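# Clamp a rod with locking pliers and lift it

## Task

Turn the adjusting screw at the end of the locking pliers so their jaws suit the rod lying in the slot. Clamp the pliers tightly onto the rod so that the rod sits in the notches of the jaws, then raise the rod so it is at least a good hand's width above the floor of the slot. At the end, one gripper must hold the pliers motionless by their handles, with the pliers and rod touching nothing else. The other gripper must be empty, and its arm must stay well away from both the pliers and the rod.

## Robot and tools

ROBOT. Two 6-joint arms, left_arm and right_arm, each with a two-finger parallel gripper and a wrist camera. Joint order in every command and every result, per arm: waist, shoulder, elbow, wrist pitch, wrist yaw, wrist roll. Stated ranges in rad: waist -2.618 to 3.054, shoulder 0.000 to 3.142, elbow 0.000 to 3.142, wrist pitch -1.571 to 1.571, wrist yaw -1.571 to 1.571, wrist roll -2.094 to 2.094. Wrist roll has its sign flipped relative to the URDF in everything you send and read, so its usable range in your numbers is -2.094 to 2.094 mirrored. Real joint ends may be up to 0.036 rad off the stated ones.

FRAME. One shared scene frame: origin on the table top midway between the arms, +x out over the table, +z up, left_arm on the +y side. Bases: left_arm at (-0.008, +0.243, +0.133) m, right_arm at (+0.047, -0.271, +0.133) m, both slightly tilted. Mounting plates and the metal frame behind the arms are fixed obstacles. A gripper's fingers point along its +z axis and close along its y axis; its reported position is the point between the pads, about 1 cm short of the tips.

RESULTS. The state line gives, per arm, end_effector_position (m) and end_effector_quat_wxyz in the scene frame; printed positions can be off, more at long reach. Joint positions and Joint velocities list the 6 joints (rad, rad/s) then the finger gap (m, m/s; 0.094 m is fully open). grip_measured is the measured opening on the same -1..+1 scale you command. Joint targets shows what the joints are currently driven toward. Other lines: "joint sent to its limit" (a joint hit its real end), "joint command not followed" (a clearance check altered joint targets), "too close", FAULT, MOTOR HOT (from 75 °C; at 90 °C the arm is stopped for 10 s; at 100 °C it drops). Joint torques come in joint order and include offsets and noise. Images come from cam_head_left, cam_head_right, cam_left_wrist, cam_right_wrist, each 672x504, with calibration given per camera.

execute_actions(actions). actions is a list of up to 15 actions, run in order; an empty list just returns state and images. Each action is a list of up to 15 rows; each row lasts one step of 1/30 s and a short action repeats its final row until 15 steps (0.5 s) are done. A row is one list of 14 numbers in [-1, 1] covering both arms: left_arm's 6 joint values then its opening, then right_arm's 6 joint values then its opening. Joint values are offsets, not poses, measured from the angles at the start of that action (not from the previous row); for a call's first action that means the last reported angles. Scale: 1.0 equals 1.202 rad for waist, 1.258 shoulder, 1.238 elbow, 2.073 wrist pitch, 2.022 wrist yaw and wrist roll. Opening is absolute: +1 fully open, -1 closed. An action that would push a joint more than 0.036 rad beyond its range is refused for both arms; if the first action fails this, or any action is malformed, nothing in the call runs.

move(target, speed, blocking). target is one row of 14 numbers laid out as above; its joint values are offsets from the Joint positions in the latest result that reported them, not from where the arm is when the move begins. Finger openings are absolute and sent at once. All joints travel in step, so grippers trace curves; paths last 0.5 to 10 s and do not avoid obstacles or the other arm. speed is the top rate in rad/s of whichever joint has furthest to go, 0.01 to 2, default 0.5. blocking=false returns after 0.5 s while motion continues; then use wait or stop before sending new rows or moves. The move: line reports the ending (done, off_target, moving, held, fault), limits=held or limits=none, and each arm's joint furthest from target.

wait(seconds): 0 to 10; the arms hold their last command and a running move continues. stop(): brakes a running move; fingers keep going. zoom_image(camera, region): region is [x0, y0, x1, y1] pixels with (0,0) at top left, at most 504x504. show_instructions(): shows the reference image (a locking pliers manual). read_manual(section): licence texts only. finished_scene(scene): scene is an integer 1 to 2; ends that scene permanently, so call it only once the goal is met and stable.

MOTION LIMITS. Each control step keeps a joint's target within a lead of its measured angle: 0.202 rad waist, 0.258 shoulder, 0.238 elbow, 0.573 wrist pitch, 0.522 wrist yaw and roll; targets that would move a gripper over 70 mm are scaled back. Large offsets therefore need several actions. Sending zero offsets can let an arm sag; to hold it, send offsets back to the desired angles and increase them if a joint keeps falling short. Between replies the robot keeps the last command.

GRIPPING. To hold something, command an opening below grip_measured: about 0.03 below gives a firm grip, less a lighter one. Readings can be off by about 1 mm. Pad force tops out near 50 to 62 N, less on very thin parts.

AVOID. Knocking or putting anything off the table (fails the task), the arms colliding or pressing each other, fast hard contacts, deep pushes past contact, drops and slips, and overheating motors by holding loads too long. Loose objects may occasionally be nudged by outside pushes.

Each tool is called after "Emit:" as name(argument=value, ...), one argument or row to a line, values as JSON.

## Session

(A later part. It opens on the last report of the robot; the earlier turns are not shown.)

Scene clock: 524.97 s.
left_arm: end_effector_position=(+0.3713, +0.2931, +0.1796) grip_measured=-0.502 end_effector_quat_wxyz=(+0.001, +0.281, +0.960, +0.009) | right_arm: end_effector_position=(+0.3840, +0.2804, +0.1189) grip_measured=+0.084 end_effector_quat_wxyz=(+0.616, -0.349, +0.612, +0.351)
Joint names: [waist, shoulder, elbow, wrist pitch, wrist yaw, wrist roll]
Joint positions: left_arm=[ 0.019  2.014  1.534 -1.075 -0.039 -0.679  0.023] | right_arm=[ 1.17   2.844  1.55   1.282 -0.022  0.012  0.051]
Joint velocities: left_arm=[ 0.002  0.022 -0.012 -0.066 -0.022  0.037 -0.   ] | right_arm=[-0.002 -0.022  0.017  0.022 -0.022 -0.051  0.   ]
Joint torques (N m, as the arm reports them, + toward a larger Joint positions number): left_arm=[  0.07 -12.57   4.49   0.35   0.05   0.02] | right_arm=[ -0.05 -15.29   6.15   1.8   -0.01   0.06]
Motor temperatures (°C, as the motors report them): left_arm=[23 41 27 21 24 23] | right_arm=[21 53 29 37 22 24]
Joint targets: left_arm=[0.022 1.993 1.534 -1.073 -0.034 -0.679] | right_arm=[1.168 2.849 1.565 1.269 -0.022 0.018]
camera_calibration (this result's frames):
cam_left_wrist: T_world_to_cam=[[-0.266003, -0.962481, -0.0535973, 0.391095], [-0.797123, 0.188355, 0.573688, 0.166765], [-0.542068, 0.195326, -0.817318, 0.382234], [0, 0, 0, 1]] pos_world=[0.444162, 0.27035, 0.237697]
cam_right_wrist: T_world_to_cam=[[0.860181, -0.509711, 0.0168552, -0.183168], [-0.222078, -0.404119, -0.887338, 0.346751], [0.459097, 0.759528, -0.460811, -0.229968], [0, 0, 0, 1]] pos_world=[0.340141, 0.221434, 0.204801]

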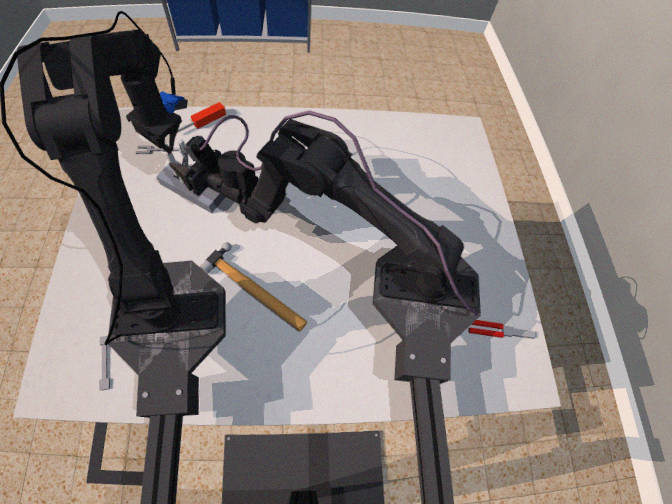

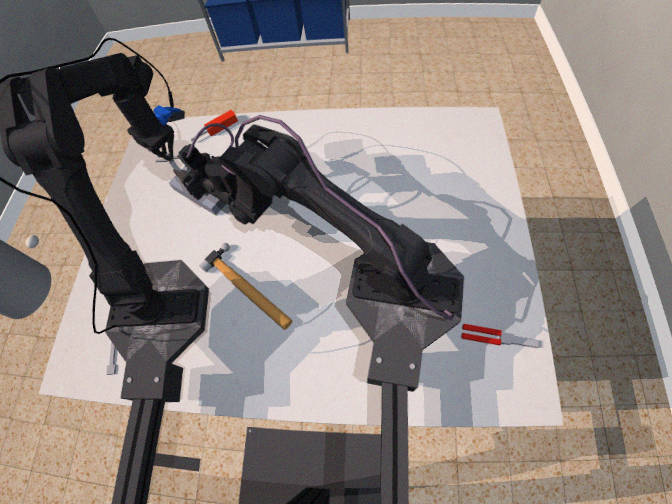

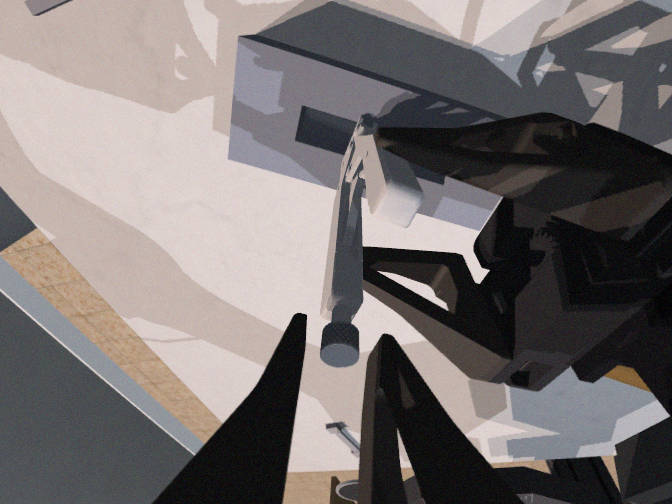

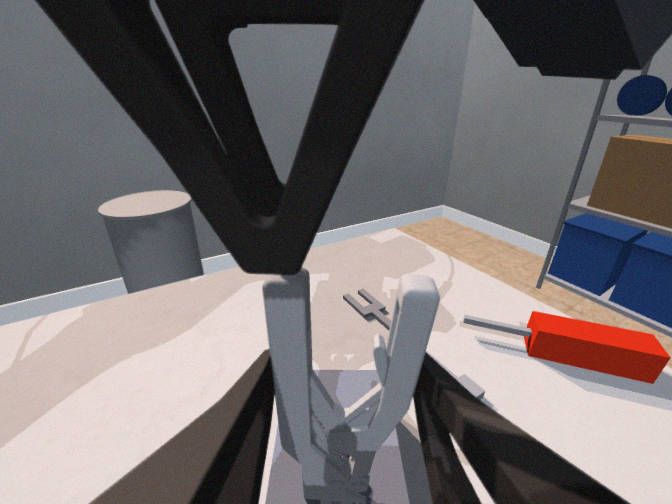

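Emit:
execute_actions(
  actions=[],
)

Scene clock: 538.73 s.
left_arm: end_effector_position=(+0.3713, +0.2931, +0.1796) grip_measured=-0.502 end_effector_quat_wxyz=(+0.001, +0.281, +0.960, +0.009) | right_arm: end_effector_position=(+0.3840, +0.2804, +0.1189) grip_measured=+0.084 end_effector_quat_wxyz=(+0.616, -0.349, +0.612, +0.351)
Joint names: [waist, shoulder, elbow, wrist pitch, wrist yaw, wrist roll]
Joint positions: left_arm=[ 0.019  2.014  1.534 -1.075 -0.039 -0.679  0.023] | right_arm=[ 1.17   2.844  1.55   1.282 -0.022  0.012  0.051]
Joint velocities: left_arm=[-0.002 -0.007 -0.012 -0.007 -0.022  0.051 -0.   ] | right_arm=[ 0.017 -0.002  0.002  0.007 -0.007 -0.022  0.001]
Joint torques (N m, as the arm reports them, + toward a larger Joint positions number): left_arm=[  0.07 -12.56   4.49   0.35   0.05   0.03] | right_arm=[ -0.09 -15.24   6.18   1.78   0.     0.06]
Motor temperatures (°C, as the motors report them): left_arm=[23 41 27 21 24 23] | right_arm=[21 54 29 37 22 24]
Joint targets: left_arm=[0.022 1.993 1.534 -1.073 -0.034 -0.679] | right_arm=[1.168 2.849 1.565 1.269 -0.022 0.018]
camera_calibration (this result's frames):
cam_left_wrist: T_world_to_cam=[[-0.266003, -0.962481, -0.0535973, 0.391095], [-0.797123, 0.188355, 0.573688, 0.166765], [-0.542068, 0.195326, -0.817318, 0.382234], [0, 0, 0, 1]] pos_world=[0.444162, 0.27035, 0.237697]
cam_right_wrist: T_world_to_cam=[[0.860181, -0.509711, 0.0168552, -0.183168], [-0.222078, -0.404119, -0.887338, 0.346751], [0.459097, 0.759528, -0.460811, -0.229968], [0, 0, 0, 1]] pos_world=[0.340141, 0.221434, 0.204801]

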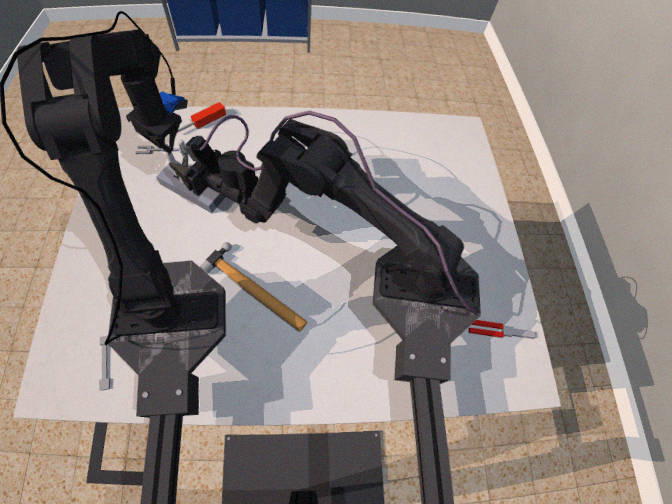

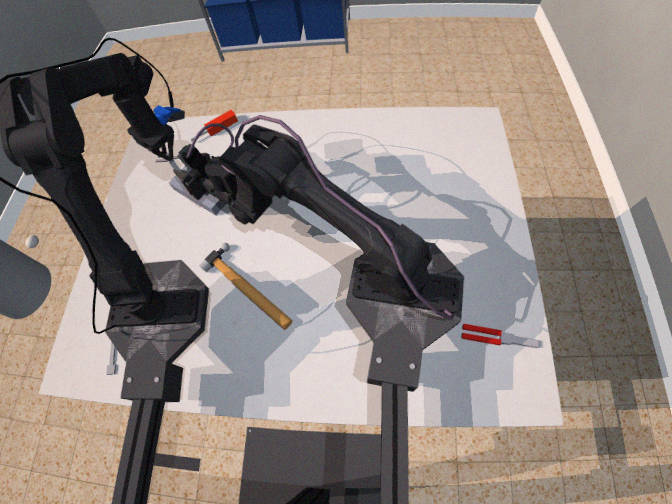

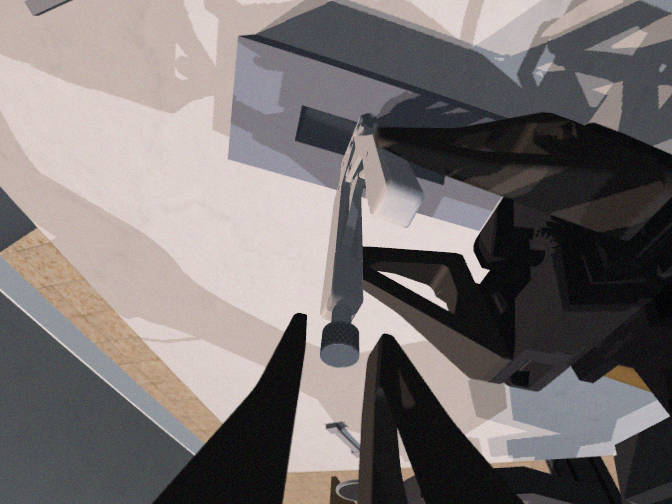

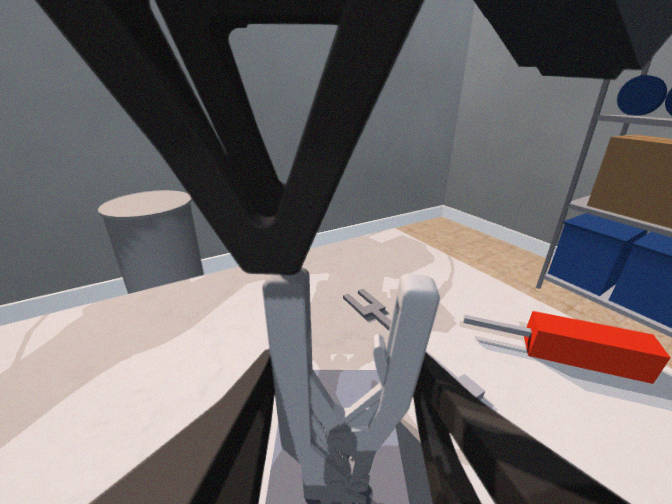

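Emit:
execute_actions(
  actions=[
    [[0.003,-0.017,0,0.001,0.002,0,-0.5,-0.002,0.004,0.012,-0.006,0,0.003,0.10],[0.003,-0.017,0,0.001,0.002,0,-0.55,-0.002,0.004,0.012,-0.006,0,0.003,0.13],[0.003,-0.017,0,0.001,0.002,0,-0.6,-0.002,0.004,0.012,-0.006,0,0.003,0.15],[0.003,-0.017,0,0.001,0.002,0,-0.65,-0.002,0.004,0.012,-0.006,0,0.003,0.17],[0.003,-0.017,0,0.001,0.002,0,-0.7,-0.002,0.004,0.012,-0.006,0,0.003,0.17],[0.003,-0.017,0,0.001,0.002,0,-0.74,-0.002,0.004,0.012,-0.006,0,0.003,0.17],[0.003,-0.017,0,0.001,0.002,0,-0.77,-0.002,0.004,0.012,-0.006,0,0.003,0.17],[0.003,-0.017,0,0.001,0.002,0,-0.79,-0.002,0.004,0.012,-0.006,0,0.003,0.17],[0.003,-0.017,0,0.001,0.002,0,-0.81,-0.002,0.004,0.012,-0.006,0,0.003,0.17],[0.003,-0.017,0,0.001,0.002,0,-0.82,-0.002,0.004,0.012,-0.006,0,0.003,0.17]],
    [[0.003,-0.017,0,0.001,0.002,-0.015,-0.82,-0.002,0.004,0.012,-0.006,0,0.003,0.17],[0.003,-0.017,0,0.001,0.002,-0.03,-0.82,-0.002,0.004,0.012,-0.006,0,0.003,0.17],[0.003,-0.017,0,0.001,0.002,-0.045,-0.82,-0.002,0.004,0.012,-0.006,0,0.003,0.17],[0.003,-0.017,0,0.001,0.002,-0.06,-0.82,-0.002,0.004,0.012,-0.006,0,0.003,0.17],[0.003,-0.017,0,0.001,0.002,-0.075,-0.82,-0.002,0.004,0.012,-0.006,0,0.003,0.17],[0.003,-0.017,0,0.001,0.002,-0.09,-0.82,-0.002,0.004,0.012,-0.006,0,0.003,0.17],[0.003,-0.017,0,0.001,0.002,-0.105,-0.82,-0.002,0.004,0.012,-0.006,0,0.003,0.17],[0.003,-0.017,0,0.001,0.002,-0.115,-0.82,-0.002,0.004,0.012,-0.006,0,0.003,0.17]],
    [[0.003,-0.017,0,0.001,0.002,0,-0.75,-0.002,0.004,0.012,-0.006,0,0.003,0.17],[0.003,-0.017,0,0.001,0.002,0,-0.65,-0.002,0.004,0.012,-0.006,0,0.003,0.17],[0.003,-0.017,0,0.001,0.002,0,-0.55,-0.002,0.004,0.012,-0.006,0,0.003,0.16],[0.003,-0.017,0,0.001,0.002,0,-0.5,-0.002,0.004,0.012,-0.006,0,0.003,0.15],[0.003,-0.017,0,0.001,0.002,0,-0.5,-0.002,0.004,0.012,-0.006,0,0.003,0.14],[0.003,-0.017,0,0.001,0.002,0,-0.5,-0.002,0.004,0.012,-0.006,0,0.003,0.13],[0.003,-0.017,0,0.001,0.002,0,-0.5,-0.002,0.004,0.012,-0.006,0,0.003,0.12],[0.003,-0.017,0,0.001,0.002,0,-0.5,-0.002,0.004,0.012,-0.006,0,0.003,0.11],[0.003,-0.017,0,0.001,0.002,0,-0.5,-0.002,0.004,0.012,-0.006,0,0.003,0.10],[0.003,-0.017,0,0.001,0.002,0,-0.5,-0.002,0.004,0.012,-0.006,0,0.003,0.09],[0.003,-0.017,0,0.001,0.002,0,-0.5,-0.002,0.004,0.012,-0.006,0,0.003,0.08],[0.003,-0.017,0,0.001,0.002,0,-0.5,-0.002,0.004,0.012,-0.006,0,0.003,0.075]],
  ],
)

Emit:
wait(
  seconds=0.5,
)

Scene clock: 565.10 s.
left_arm: end_effector_position=(+0.3713, +0.2932, +0.1796) grip_measured=-0.502 end_effector_quat_wxyz=(+0.000, +0.377, +0.926, +0.010) | right_arm: end_effector_position=(+0.3840, +0.2804, +0.1189) grip_measured=+0.085 end_effector_quat_wxyz=(+0.617, -0.349, +0.612, +0.351)
Joint names: [waist, shoulder, elbow, wrist pitch, wrist yaw, wrist roll]
Joint positions: left_arm=[ 0.019  2.014  1.534 -1.075 -0.039 -0.882  0.023] | right_arm=[ 1.17   2.844  1.55   1.282 -0.022  0.014  0.051]
Joint velocities: left_arm=[-0.002 -0.012 -0.002 -0.007 -0.051 -0.037  0.001] | right_arm=[-0.002 -0.007 -0.007  0.022 -0.022 -0.007  0.   ]
Joint torques (N m, as the arm reports them, + toward a larger Joint positions number): left_arm=[  0.1  -12.58   4.49   0.35   0.06   0.03] | right_arm=[ -0.05 -15.24   6.14   1.81  -0.01   0.05]
Motor temperatures (°C, as the motors report them): left_arm=[23 41 27 21 24 23] | right_arm=[21 54 29 37 22 24]
Joint targets: left_arm=[0.022 1.993 1.534 -1.073 -0.035 -0.881] | right_arm=[1.168 2.849 1.565 1.269 -0.022 0.019]
camera_calibration (this result's frames):
cam_left_wrist: T_world_to_cam=[[-0.454682, -0.889007, -0.0541433, 0.439765], [-0.740863, 0.343772, 0.577011, 0.0996953], [-0.494354, 0.302469, -0.81494, 0.332662], [0, 0, 0, 1]] pos_world=[0.438266, 0.256061, 0.237385]
cam_right_wrist: T_world_to_cam=[[0.860152, -0.509706, 0.0183808, -0.18334], [-0.220918, -0.404807, -0.887314, 0.346496], [0.45971, 0.759165, -0.460798, -0.230103], [0, 0, 0, 1]] pos_world=[0.340028, 0.221501, 0.204789]

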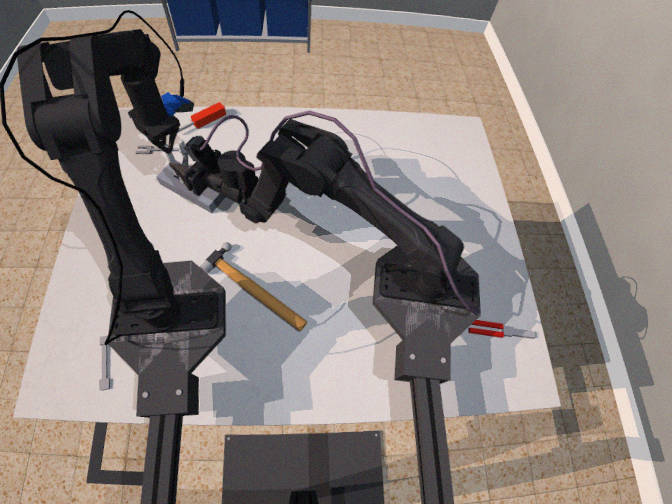

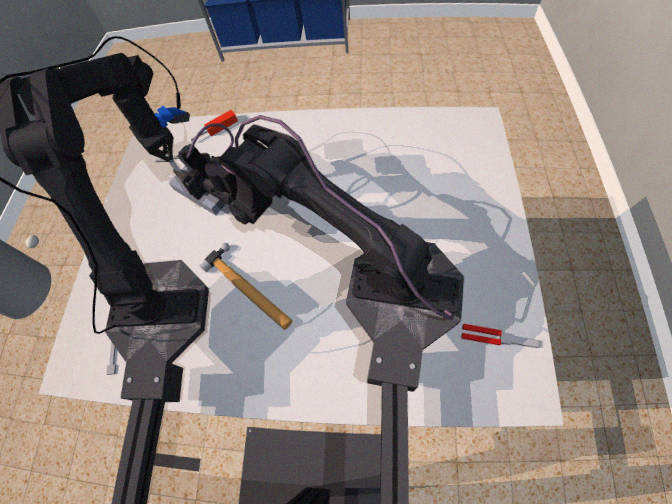

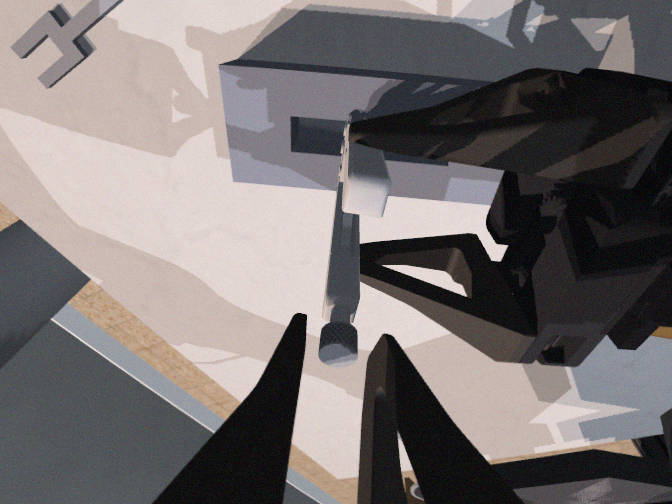

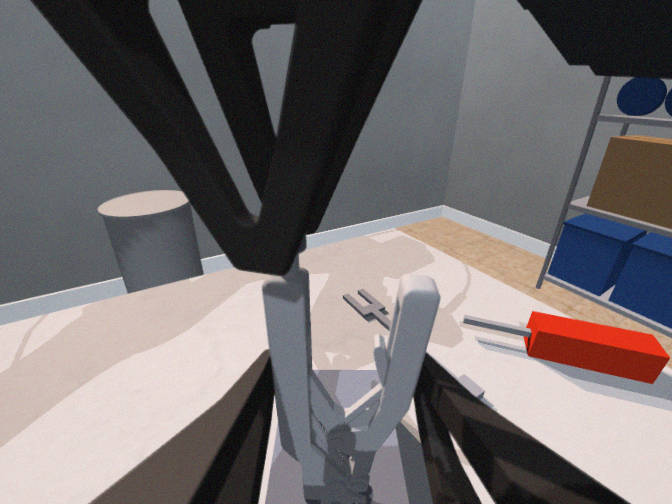

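Scene clock: 565.60 s.
left_arm: end_effector_position=(+0.3713, +0.2932, +0.1796) grip_measured=-0.502 end_effector_quat_wxyz=(+0.000, +0.377, +0.926, +0.010) | right_arm: end_effector_position=(+0.3840, +0.2804, +0.1189) grip_measured=+0.085 end_effector_quat_wxyz=(+0.617, -0.349, +0.612, +0.351)
Joint names: [waist, shoulder, elbow, wrist pitch, wrist yaw, wrist roll]
Joint positions: left_arm=[ 0.019  2.014  1.534 -1.075 -0.039 -0.882  0.023] | right_arm=[ 1.17   2.844  1.55   1.282 -0.022  0.014  0.051]
Joint velocities: left_arm=[-0.002 -0.007  0.007 -0.066  0.022  0.051 -0.   ] | right_arm=[ 0.017 -0.022 -0.002  0.051 -0.037  0.081  0.   ]
Joint torques (N m, as the arm reports them, + toward a larger Joint positions number): left_arm=[  0.08 -12.57   4.49   0.35   0.05   0.03] | right_arm=[ -0.07 -15.24   6.14   1.8    0.01   0.04]
Motor temperatures (°C, as the motors report them): left_arm=[23 41 27 21 24 23] | right_arm=[21 54 29 37 22 24]
Joint targets: left_arm=[0.022 1.993 1.534 -1.073 -0.035 -0.881] | right_arm=[1.168 2.849 1.565 1.269 -0.022 0.019]
wait: 0.50 s; at rest by 0.17 s
camera_calibration (this result's frames):
cam_left_wrist: T_world_to_cam=[[-0.454682, -0.889007, -0.0541433, 0.439765], [-0.740863, 0.343772, 0.577011, 0.0996953], [-0.494354, 0.302469, -0.81494, 0.332662], [0, 0, 0, 1]] pos_world=[0.438266, 0.256061, 0.237385]
cam_right_wrist: T_world_to_cam=[[0.860152, -0.509706, 0.0183808, -0.18334], [-0.220918, -0.404807, -0.887314, 0.346496], [0.45971, 0.759165, -0.460798, -0.230103], [0, 0, 0, 1]] pos_world=[0.340028, 0.221501, 0.204789]

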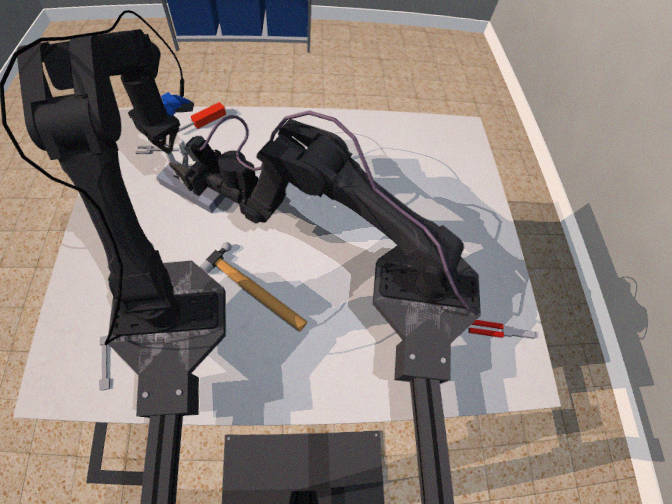

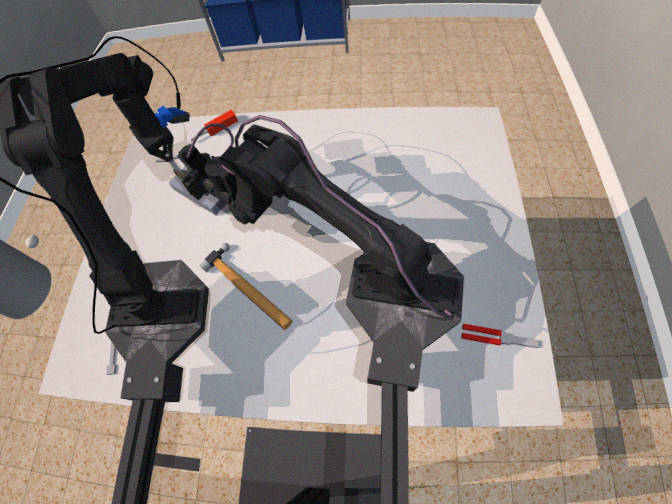

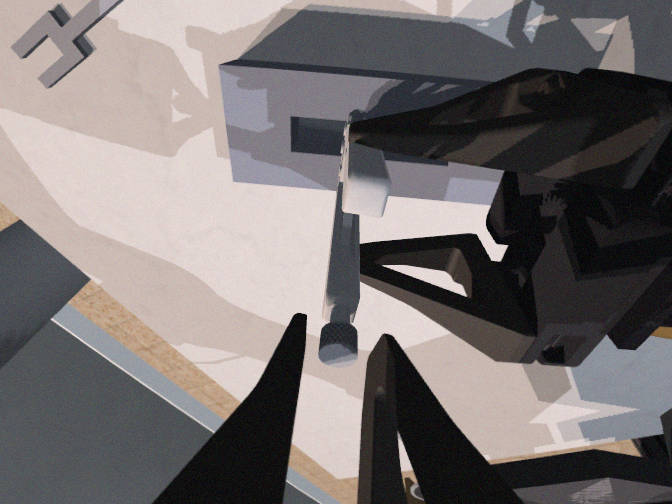

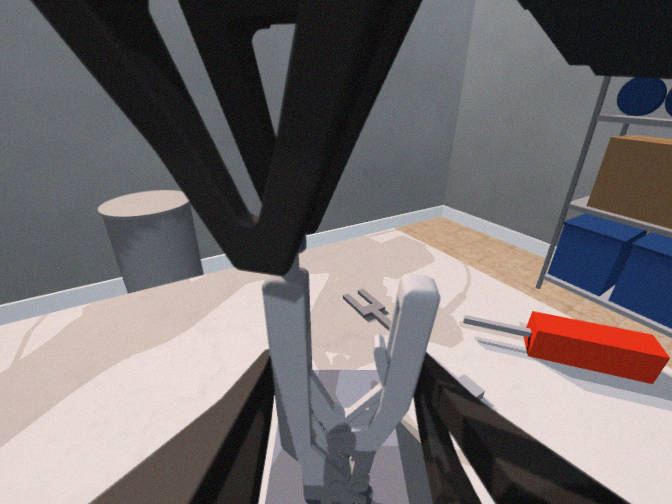

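Emit:
execute_actions(
  actions=[
    [[0.003,-0.017,0.02,-0.005,0.002,0,-0.5,0.002,0.004,0.012,-0.006,0,0.003,0.07],[0.003,-0.017,0.03,-0.01,0.002,0,-0.5,0.003,0.004,0.012,-0.006,0,0.003,0.065],[0.003,-0.017,0.04,-0.015,0.002,0,-0.5,0.004,0.004,0.012,-0.006,0,0.003,0.06],[0.003,-0.017,0.05,-0.021,0.002,0,-0.5,0.005,0.004,0.012,-0.006,0,0.003,0.055],[0.003,-0.017,0.06,-0.027,0.002,0,-0.5,0.006,0.004,0.012,-0.006,0,0.003,0.05],[0.003,-0.017,0.07,-0.033,0.002,0,-0.5,0.006,0.004,0.012,-0.006,0,0.003,0.045],[0.003,-0.017,0.08,-0.039,0.002,0,-0.5,0.007,0.004,0.012,-0.006,0,0.003,0.04],[0.003,-0.017,0.09,-0.045,0.002,0,-0.5,0.007,0.004,0.012,-0.006,0,0.003,0.035],[0.003,-0.017,0.10,-0.051,0.002,0,-0.5,0.007,0.004,0.012,-0.006,0,0.003,0.03],[0.003,-0.017,0.11,-0.057,0.002,0,-0.5,0.007,0.004,0.012,-0.006,0,0.003,0.025],[0.003,-0.017,0.12,-0.063,0.002,0,-0.5,0.007,0.004,0.012,-0.006,0,0.003,0.02],[0.003,-0.017,0.13,-0.069,0.002,0,-0.5,0.007,0.004,0.012,-0.006,0,0.003,0.015],[0.003,-0.017,0.14,-0.074,0.002,0,-0.5,0.007,0.004,0.012,-0.006,0,0.003,0.015],[0.003,-0.017,0.15,-0.078,0.002,0,-0.5,0.007,0.004,0.012,-0.006,0,0.003,0.015],[0.003,-0.017,0.155,-0.08,0.002,0,-0.5,0.007,0.004,0.012,-0.006,0,0.003,0.015]],
  ],
)

Scene clock: 582.43 s.
left_arm: end_effector_position=(+0.3855, +0.2956, +0.2170) grip_measured=-0.502 end_effector_quat_wxyz=(+0.014, +0.376, +0.926, +0.017) | right_arm: end_effector_position=(+0.3840, +0.2804, +0.1190) grip_measured=+0.022 end_effector_quat_wxyz=(+0.617, -0.350, +0.612, +0.350)
Joint names: [waist, shoulder, elbow, wrist pitch, wrist yaw, wrist roll]
Joint positions: left_arm=[ 0.019  2.014  1.684 -1.193 -0.039 -0.882  0.023] | right_arm=[ 1.17   2.844  1.55   1.282 -0.022  0.015  0.048]
Joint velocities: left_arm=[ 0.002 -0.012  0.315 -0.256 -0.022  0.022 -0.001] | right_arm=[-0.017  0.007 -0.017  0.051  0.037 -0.022 -0.001]
Joint torques (N m, as the arm reports them, + toward a larger Joint positions number): left_arm=[  0.07 -12.74   6.28   0.31   0.05   0.02] | right_arm=[  0.82 -15.23   6.14   1.79  -0.01   0.04]
Motor temperatures (°C, as the motors report them): left_arm=[23 41 27 21 24 23] | right_arm=[21 54 29 37 22 24]
Joint targets: left_arm=[0.022 1.993 1.726 -1.242 -0.035 -0.882] | right_arm=[1.178 2.849 1.565 1.269 -0.022 0.020]
camera_calibration (this result's frames):
cam_left_wrist: T_world_to_cam=[[-0.45205, -0.889107, -0.0716887, 0.453188], [-0.759121, 0.341266, 0.554322, 0.100495], [-0.468387, 0.305002, -0.829209, 0.361792], [0, 0, 0, 1]] pos_world=[0.45061, 0.25829, 0.276783]
cam_right_wrist: T_world_to_cam=[[0.860115, -0.509711, 0.0199147, -0.18351], [-0.21958, -0.405206, -0.887464, 0.346196], [0.460419, 0.758949, -0.460447, -0.230313], [0, 0, 0, 1]] pos_world=[0.339898, 0.221539, 0.204844]

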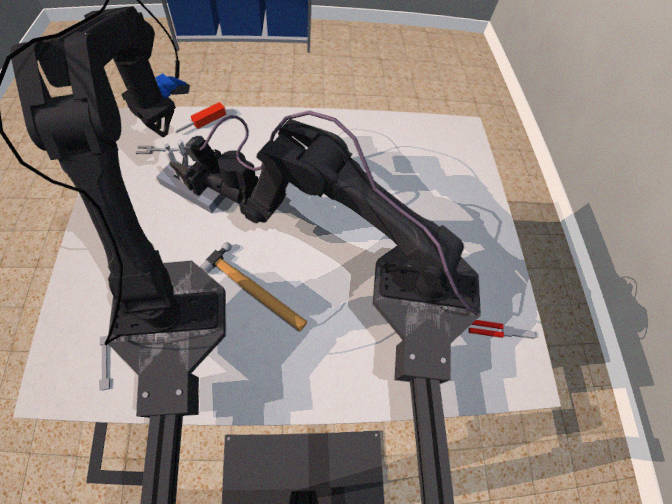

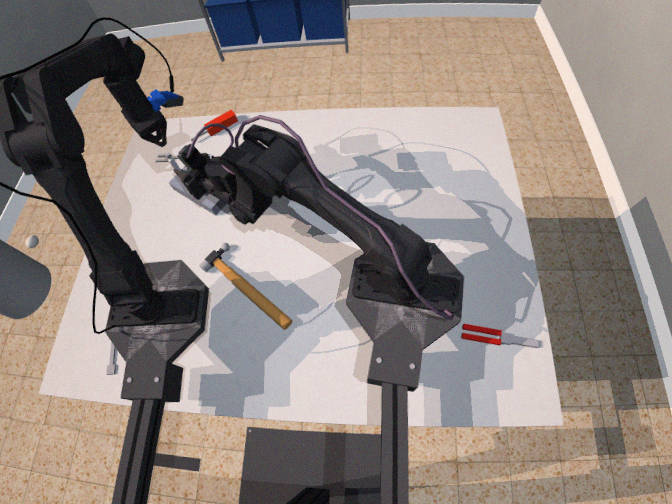

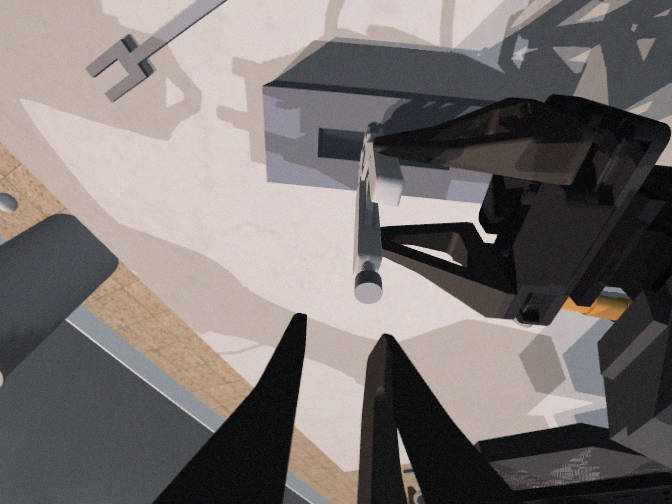

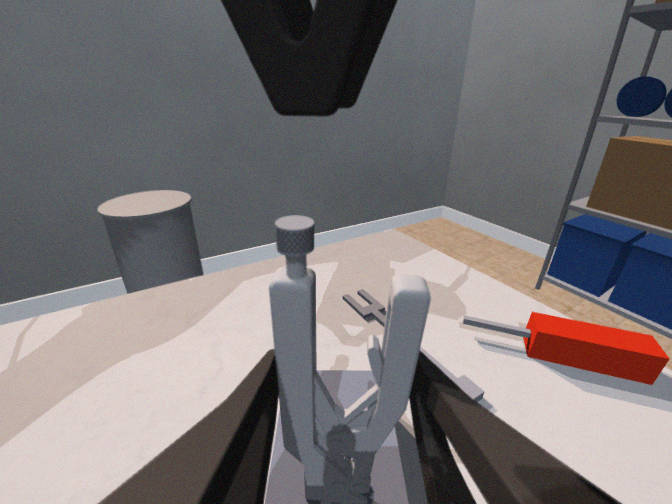

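Emit:
execute_actions(
  actions=[
    [[0.005,-0.017,0.034,-0.024,0.002,0.005,-0.5,0.008,0.004,0.012,-0.006,0,0.002,0.01],[0.01,-0.017,0.034,-0.024,0.003,0.012,-0.5,0.008,0.004,0.012,-0.006,0,0.002,0.005],[0.017,-0.017,0.034,-0.024,0.005,0.022,-0.5,0.008,0.004,0.012,-0.006,0,0.002,0.0],[0.025,-0.017,0.034,-0.024,0.007,0.034,-0.5,0.009,0.004,0.012,-0.006,0,0.002,-0.005],[0.035,-0.017,0.034,-0.024,0.01,0.048,-0.5,0.009,0.004,0.012,-0.006,0,0.002,-0.01],[0.046,-0.017,0.034,-0.024,0.013,0.063,-0.5,0.009,0.004,0.012,-0.006,0,0.002,-0.015],[0.058,-0.017,0.034,-0.024,0.017,0.079,-0.5,0.009,0.004,0.012,-0.006,0,0.002,-0.02],[0.071,-0.017,0.034,-0.024,0.021,0.096,-0.5,0.009,0.004,0.012,-0.006,0,0.002,-0.025],[0.084,-0.017,0.034,-0.024,0.026,0.113,-0.5,0.009,0.004,0.012,-0.006,0,0.002,-0.03],[0.097,-0.017,0.034,-0.024,0.031,0.13,-0.5,0.009,0.004,0.012,-0.006,0,0.002,-0.035],[0.11,-0.017,0.034,-0.024,0.036,0.147,-0.5,0.009,0.004,0.012,-0.006,0,0.002,-0.04],[0.122,-0.017,0.034,-0.024,0.041,0.163,-0.5,0.009,0.004,0.012,-0.006,0,0.002,-0.045],[0.132,-0.017,0.034,-0.024,0.045,0.177,-0.5,0.009,0.004,0.012,-0.006,0,0.002,-0.05],[0.14,-0.017,0.034,-0.024,0.048,0.188,-0.5,0.009,0.004,0.012,-0.006,0,0.002,-0.05],[0.145,-0.017,0.034,-0.024,0.05,0.195,-0.5,0.009,0.004,0.012,-0.006,0,0.002,-0.05]],
  ],
)

Scene clock: 617.93 s.
left_arm: end_effector_position=(+0.3704, +0.3445, +0.2203) grip_measured=-0.502 end_effector_quat_wxyz=(+0.016, +0.166, +0.986, -0.015) | right_arm: end_effector_position=(+0.3840, +0.2804, +0.1192) grip_measured=-0.042 end_effector_quat_wxyz=(+0.617, -0.349, +0.611, +0.351)
Joint names: [waist, shoulder, elbow, wrist pitch, wrist yaw, wrist roll]
Joint positions: left_arm=[ 0.175  2.014  1.702 -1.235  0.02  -0.598  0.023] | right_arm=[ 1.17   2.844  1.55   1.283 -0.022  0.015  0.045]
Joint velocities: left_arm=[ 0.369 -0.007 -0.002 -0.022  0.139  0.784 -0.001] | right_arm=[ 0.002 -0.012  0.017 -0.022 -0.007 -0.007 -0.001]
Joint torques (N m, as the arm reports them, + toward a larger Joint positions number): left_arm=[ -0.83 -12.74   6.32   0.25   0.24   0.05] | right_arm=[  1.13 -15.25   6.12   1.8    0.     0.03]
Motor temperatures (°C, as the motors report them): left_arm=[23 42 29 21 24 23] | right_arm=[21 55 29 38 22 24]
Joint targets: left_arm=[0.193 1.993 1.726 -1.243 0.062 -0.488] | right_arm=[1.181 2.849 1.565 1.270 -0.022 0.020]
camera_calibration (this result's frames):
cam_left_wrist: T_world_to_cam=[[-0.032666, -0.999466, 0.000113965, 0.356993], [-0.831604, 0.0272429, 0.5547, 0.205516], [-0.554408, 0.0180251, -0.83205, 0.473865], [0, 0, 0, 1]] pos_world=[0.445284, 0.342663, 0.280239]
cam_right_wrist: T_world_to_cam=[[0.860102, -0.509732, 0.0199312, -0.183507], [-0.219227, -0.404629, -0.887815, 0.346108], [0.460612, 0.759242, -0.459769, -0.230461], [0, 0, 0, 1]] pos_world=[0.339864, 0.221482, 0.204978]

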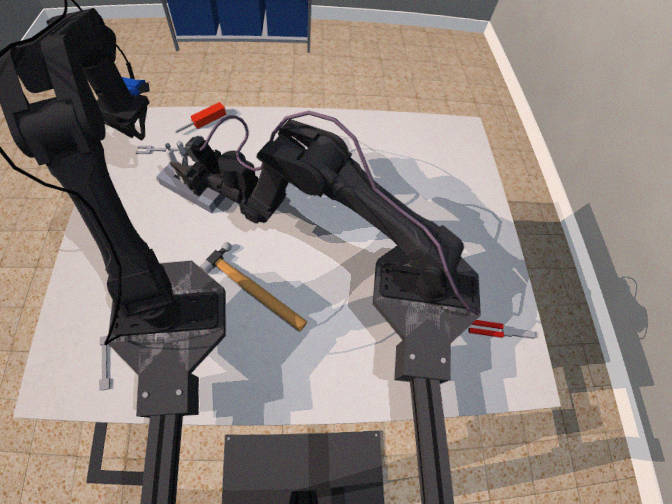

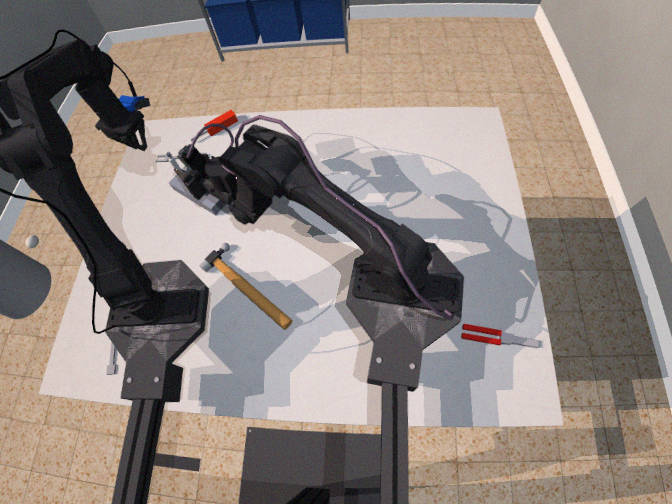

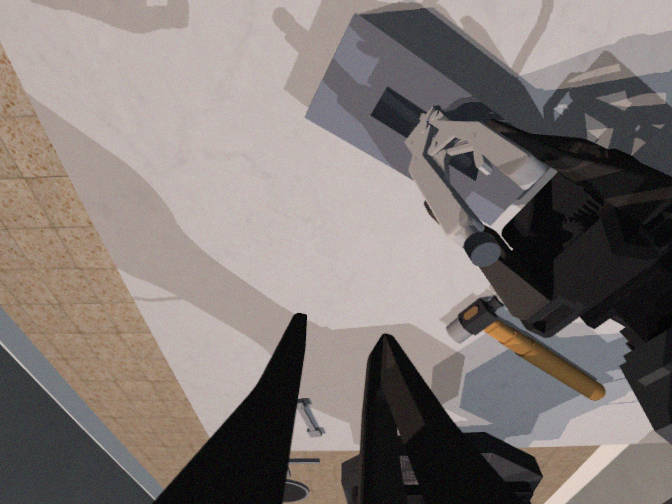

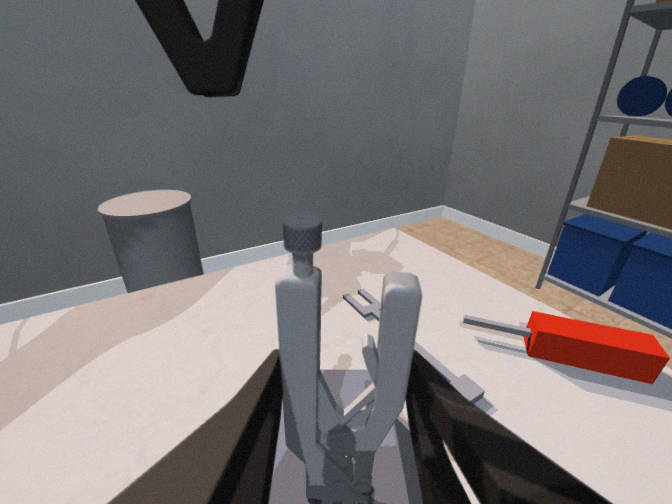

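Emit:
execute_actions(
  actions=[
    [[0.02,-0.017,0.02,-0.004,0.022,0.06,-0.5,0.006,0.004,0.012,-0.006,-0.002,0.0,-0.02],[0.028,-0.017,0.02,-0.004,0.024,0.07,-0.5,0.005,0.004,0.012,-0.006,-0.005,0.0,0.02],[0.038,-0.017,0.02,-0.004,0.027,0.083,-0.5,0.004,0.004,0.012,-0.006,-0.008,0.0,0.05],[0.05,-0.017,0.02,-0.004,0.031,0.099,-0.5,0.004,0.004,0.012,-0.008,-0.011,0.0,0.07],[0.064,-0.017,0.02,-0.004,0.036,0.117,-0.5,0.004,0.008,0.017,-0.012,-0.011,0.0,0.07],[0.079,-0.017,0.02,-0.004,0.042,0.137,-0.5,0.004,0.011,0.022,-0.016,-0.011,0.0,0.07],[0.095,-0.017,0.02,-0.004,0.048,0.158,-0.5,0.004,0.014,0.027,-0.019,-0.011,0.0,0.07],[0.112,-0.017,0.02,-0.004,0.054,0.18,-0.5,0.004,0.016,0.032,-0.022,-0.011,0.0,0.07],[0.129,-0.017,0.02,-0.004,0.06,0.202,-0.5,0.004,0.018,0.037,-0.024,-0.011,0.0,0.07],[0.146,-0.017,0.02,-0.004,0.066,0.224,-0.5,0.004,0.02,0.042,-0.026,-0.011,0.0,0.07],[0.162,-0.017,0.02,-0.004,0.072,0.245,-0.5,0.004,0.022,0.046,-0.028,-0.011,0.0,0.07],[0.177,-0.017,0.02,-0.004,0.078,0.265,-0.5,0.004,0.023,0.049,-0.028,-0.011,0.0,0.07],[0.19,-0.017,0.02,-0.004,0.083,0.282,-0.5,0.004,0.023,0.049,-0.028,-0.011,0.0,0.07],[0.2,-0.017,0.02,-0.004,0.087,0.295,-0.5,0.004,0.023,0.049,-0.028,-0.011,0.0,0.07],[0.206,-0.017,0.02,-0.004,0.09,0.304,-0.5,0.004,0.023,0.049,-0.028,-0.011,0.0,0.07]],
  ],
)

Scene clock: 639.47 s.
left_arm: end_effector_position=(+0.3483, +0.4073, +0.2209) grip_measured=-0.502 end_effector_quat_wxyz=(+0.030, -0.185, +0.979, -0.079) | right_arm: end_effector_position=(+0.3858, +0.2875, +0.1234) grip_measured=+0.067 end_effector_quat_wxyz=(+0.618, -0.352, +0.606, +0.356)
Joint names: [waist, shoulder, elbow, wrist pitch, wrist yaw, wrist roll]
Joint positions: left_arm=[ 0.404  2.014  1.702 -1.236  0.15  -0.121  0.023] | right_arm=[ 1.17   2.853  1.589  1.263 -0.035  0.015  0.05 ]
Joint velocities: left_arm=[ 0.486  0.002  0.002 -0.051  0.242  0.916 -0.   ] | right_arm=[-0.012  0.002  0.017  0.051 -0.007  0.051 -0.001]
Joint torques (N m, as the arm reports them, + toward a larger Joint positions number): left_arm=[ -1.15 -12.78   6.39   0.26   0.32   0.04] | right_arm=[  0.57 -14.09   6.81   1.54  -0.09  -0.02]
Motor temperatures (°C, as the motors report them): left_arm=[23 42 29 21 24 23] | right_arm=[21 55 30 38 22 24]
Joint targets: left_arm=[0.422 1.993 1.727 -1.243 0.202 0.016] | right_arm=[1.175 2.873 1.611 1.224 -0.044 0.015]
camera_calibration (this result's frames):
cam_left_wrist: T_world_to_cam=[[0.618775, -0.774348, 0.132295, 0.0712229], [-0.677491, -0.440778, 0.58883, 0.314478], [-0.397647, -0.453982, -0.797357, 0.590947], [0, 0, 0, 1]] pos_world=[0.403973, 0.462045, 0.276599]
cam_right_wrist: T_world_to_cam=[[0.866657, -0.498489, 0.0203842, -0.187237], [-0.209035, -0.399913, -0.892398, 0.348415], [0.453002, 0.769141, -0.450789, -0.235788], [0, 0, 0, 1]] pos_world=[0.341913, 0.227354, 0.208451]

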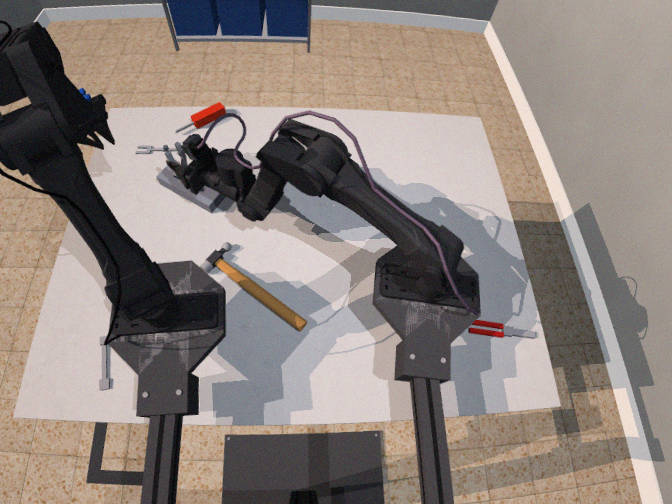

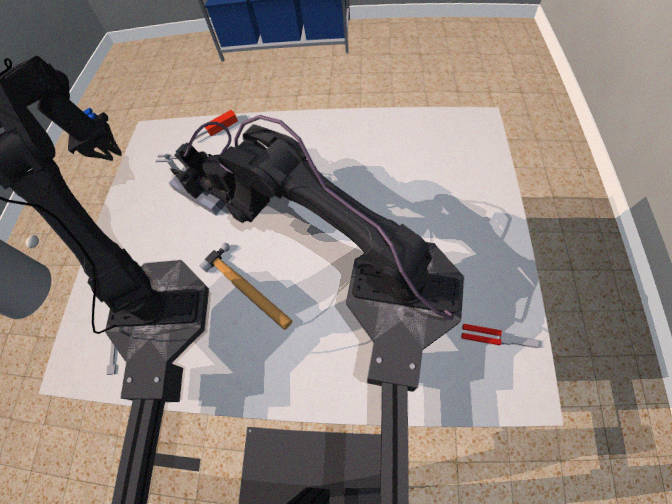

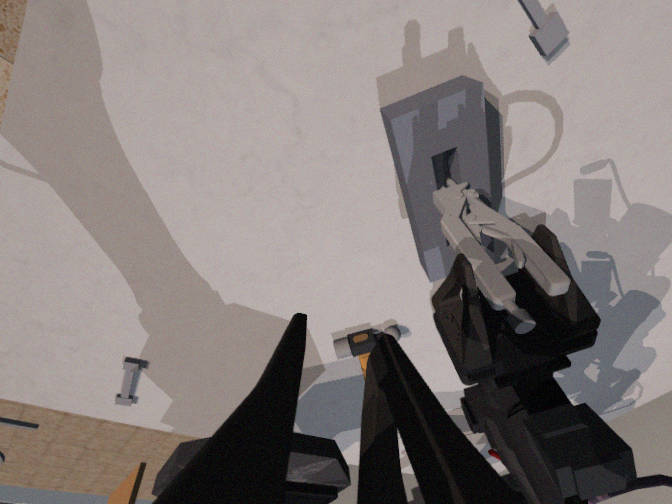

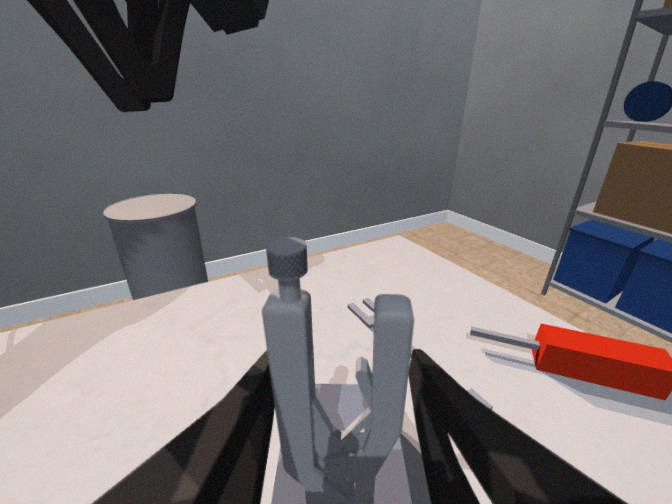

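Emit:
execute_actions(
  actions=[
    [[0.02,-0.017,0.02,-0.004,0.027,0.074,-0.5,0.002,0.01,0.012,-0.012,-0.003,0.0,0.05],[0.028,-0.017,0.02,-0.004,0.029,0.084,-0.5,0.002,0.008,0.012,-0.01,-0.003,0.0,0.03],[0.038,-0.017,0.02,-0.004,0.033,0.097,-0.5,0.002,0.006,0.012,-0.008,-0.003,0.0,0.01],[0.05,-0.017,0.02,-0.004,0.038,0.113,-0.5,0.002,0.004,0.012,-0.006,-0.003,0.0,-0.01],[0.064,-0.017,0.02,-0.004,0.044,0.131,-0.5,0.002,0.004,0.012,-0.006,-0.003,0.0,-0.025],[0.079,-0.017,0.02,-0.004,0.051,0.151,-0.5,0.002,0.004,0.012,-0.006,-0.003,0.0,-0.04],[0.095,-0.017,0.02,-0.004,0.058,0.172,-0.5,0.002,0.004,0.012,-0.006,-0.003,0.0,-0.05],[0.112,-0.017,0.02,-0.004,0.066,0.194,-0.5,0.002,0.004,0.012,-0.006,-0.003,0.0,-0.06],[0.129,-0.017,0.02,-0.004,0.074,0.216,-0.5,0.002,0.002,0.01,-0.004,-0.003,0.0,-0.07],[0.146,-0.017,0.02,-0.004,0.082,0.238,-0.5,0.002,0.0,0.008,-0.002,-0.003,0.0,-0.08],[0.162,-0.017,0.02,-0.004,0.09,0.259,-0.5,0.002,0.0,0.006,0.0,-0.003,0.0,-0.09],[0.177,-0.017,0.02,-0.004,0.097,0.279,-0.5,0.002,0.0,0.006,0.0,-0.003,0.0,-0.10],[0.19,-0.017,0.02,-0.004,0.103,0.296,-0.5,0.002,0.0,0.006,0.0,-0.003,0.0,-0.11],[0.2,-0.017,0.02,-0.004,0.108,0.309,-0.5,0.002,0.0,0.006,0.0,-0.003,0.0,-0.11],[0.206,-0.017,0.02,-0.004,0.111,0.318,-0.5,0.002,0.0,0.006,0.0,-0.003,0.0,-0.11]],
  ],
)

Scene clock: 675.10 s.
left_arm: end_effector_position=(+0.3205, +0.4623, +0.2264) grip_measured=-0.502 end_effector_quat_wxyz=(+0.029, -0.520, +0.839, -0.161) | right_arm: end_effector_position=(+0.3856, +0.2878, +0.1228) grip_measured=-0.064 end_effector_quat_wxyz=(+0.617, -0.353, +0.607, +0.356)
Joint names: [waist, shoulder, elbow, wrist pitch, wrist yaw, wrist roll]
Joint positions: left_arm=[ 0.633  2.014  1.702 -1.238  0.314  0.386  0.023] | right_arm=[ 1.17   2.853  1.59   1.259 -0.036  0.015  0.044]
Joint velocities: left_arm=[ 0.501 -0.012 -0.007 -0.022  0.212  0.93  -0.   ] | right_arm=[-0.012 -0.027 -0.012 -0.007  0.007 -0.022  0.   ]
Joint torques (N m, as the arm reports them, + toward a larger Joint positions number): left_arm=[ -1.13 -12.8    6.35   0.23   0.42   0.01] | right_arm=[  0.36 -15.87   5.63   1.95  -0.05   0.01]
Motor temperatures (°C, as the motors report them): left_arm=[23 42 29 21 24 23] | right_arm=[21 53 30 37 22 24]
Joint targets: left_arm=[0.652 1.993 1.727 -1.245 0.374 0.522] | right_arm=[1.172 2.853 1.596 1.263 -0.041 0.015]
camera_calibration (this result's frames):
cam_left_wrist: T_world_to_cam=[[0.965791, -0.137749, 0.219709, -0.295037], [-0.255521, -0.649997, 0.71569, 0.249379], [0.0442245, -0.747348, -0.66296, 0.572875], [0, 0, 0, 1]] pos_world=[0.323331, 0.549591, 0.266138]
cam_right_wrist: T_world_to_cam=[[0.867461, -0.49709, 0.0203151, -0.187657], [-0.209639, -0.402258, -0.891201, 0.348761], [0.451179, 0.768824, -0.453153, -0.235106], [0, 0, 0, 1]] pos_world=[0.341974, 0.227765, 0.20809]

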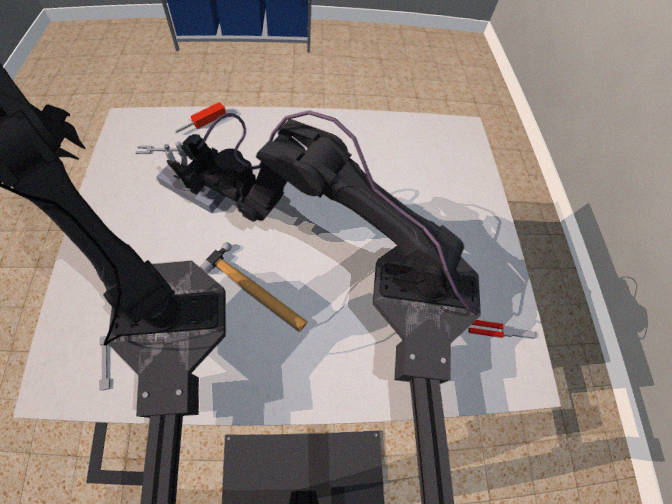

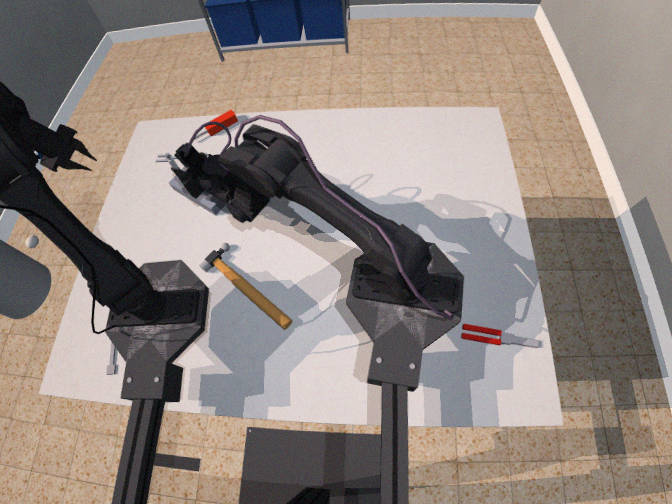

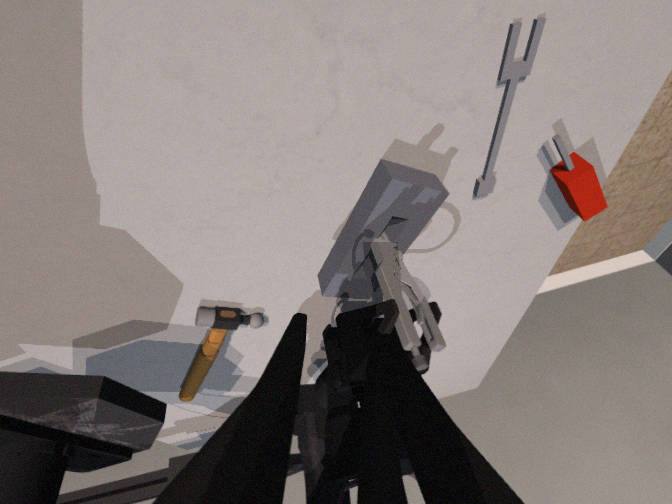

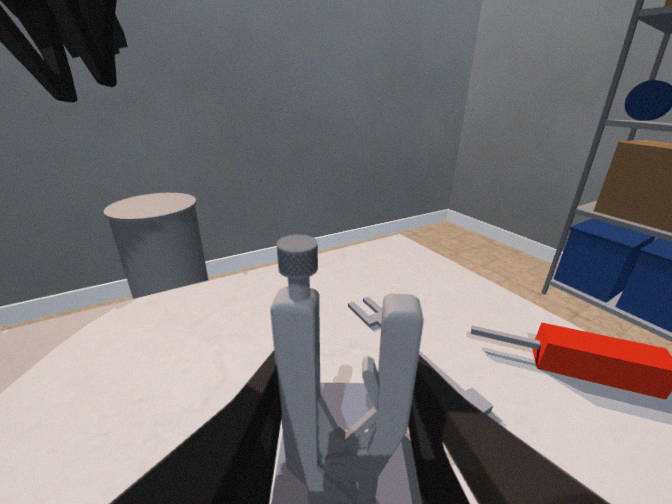

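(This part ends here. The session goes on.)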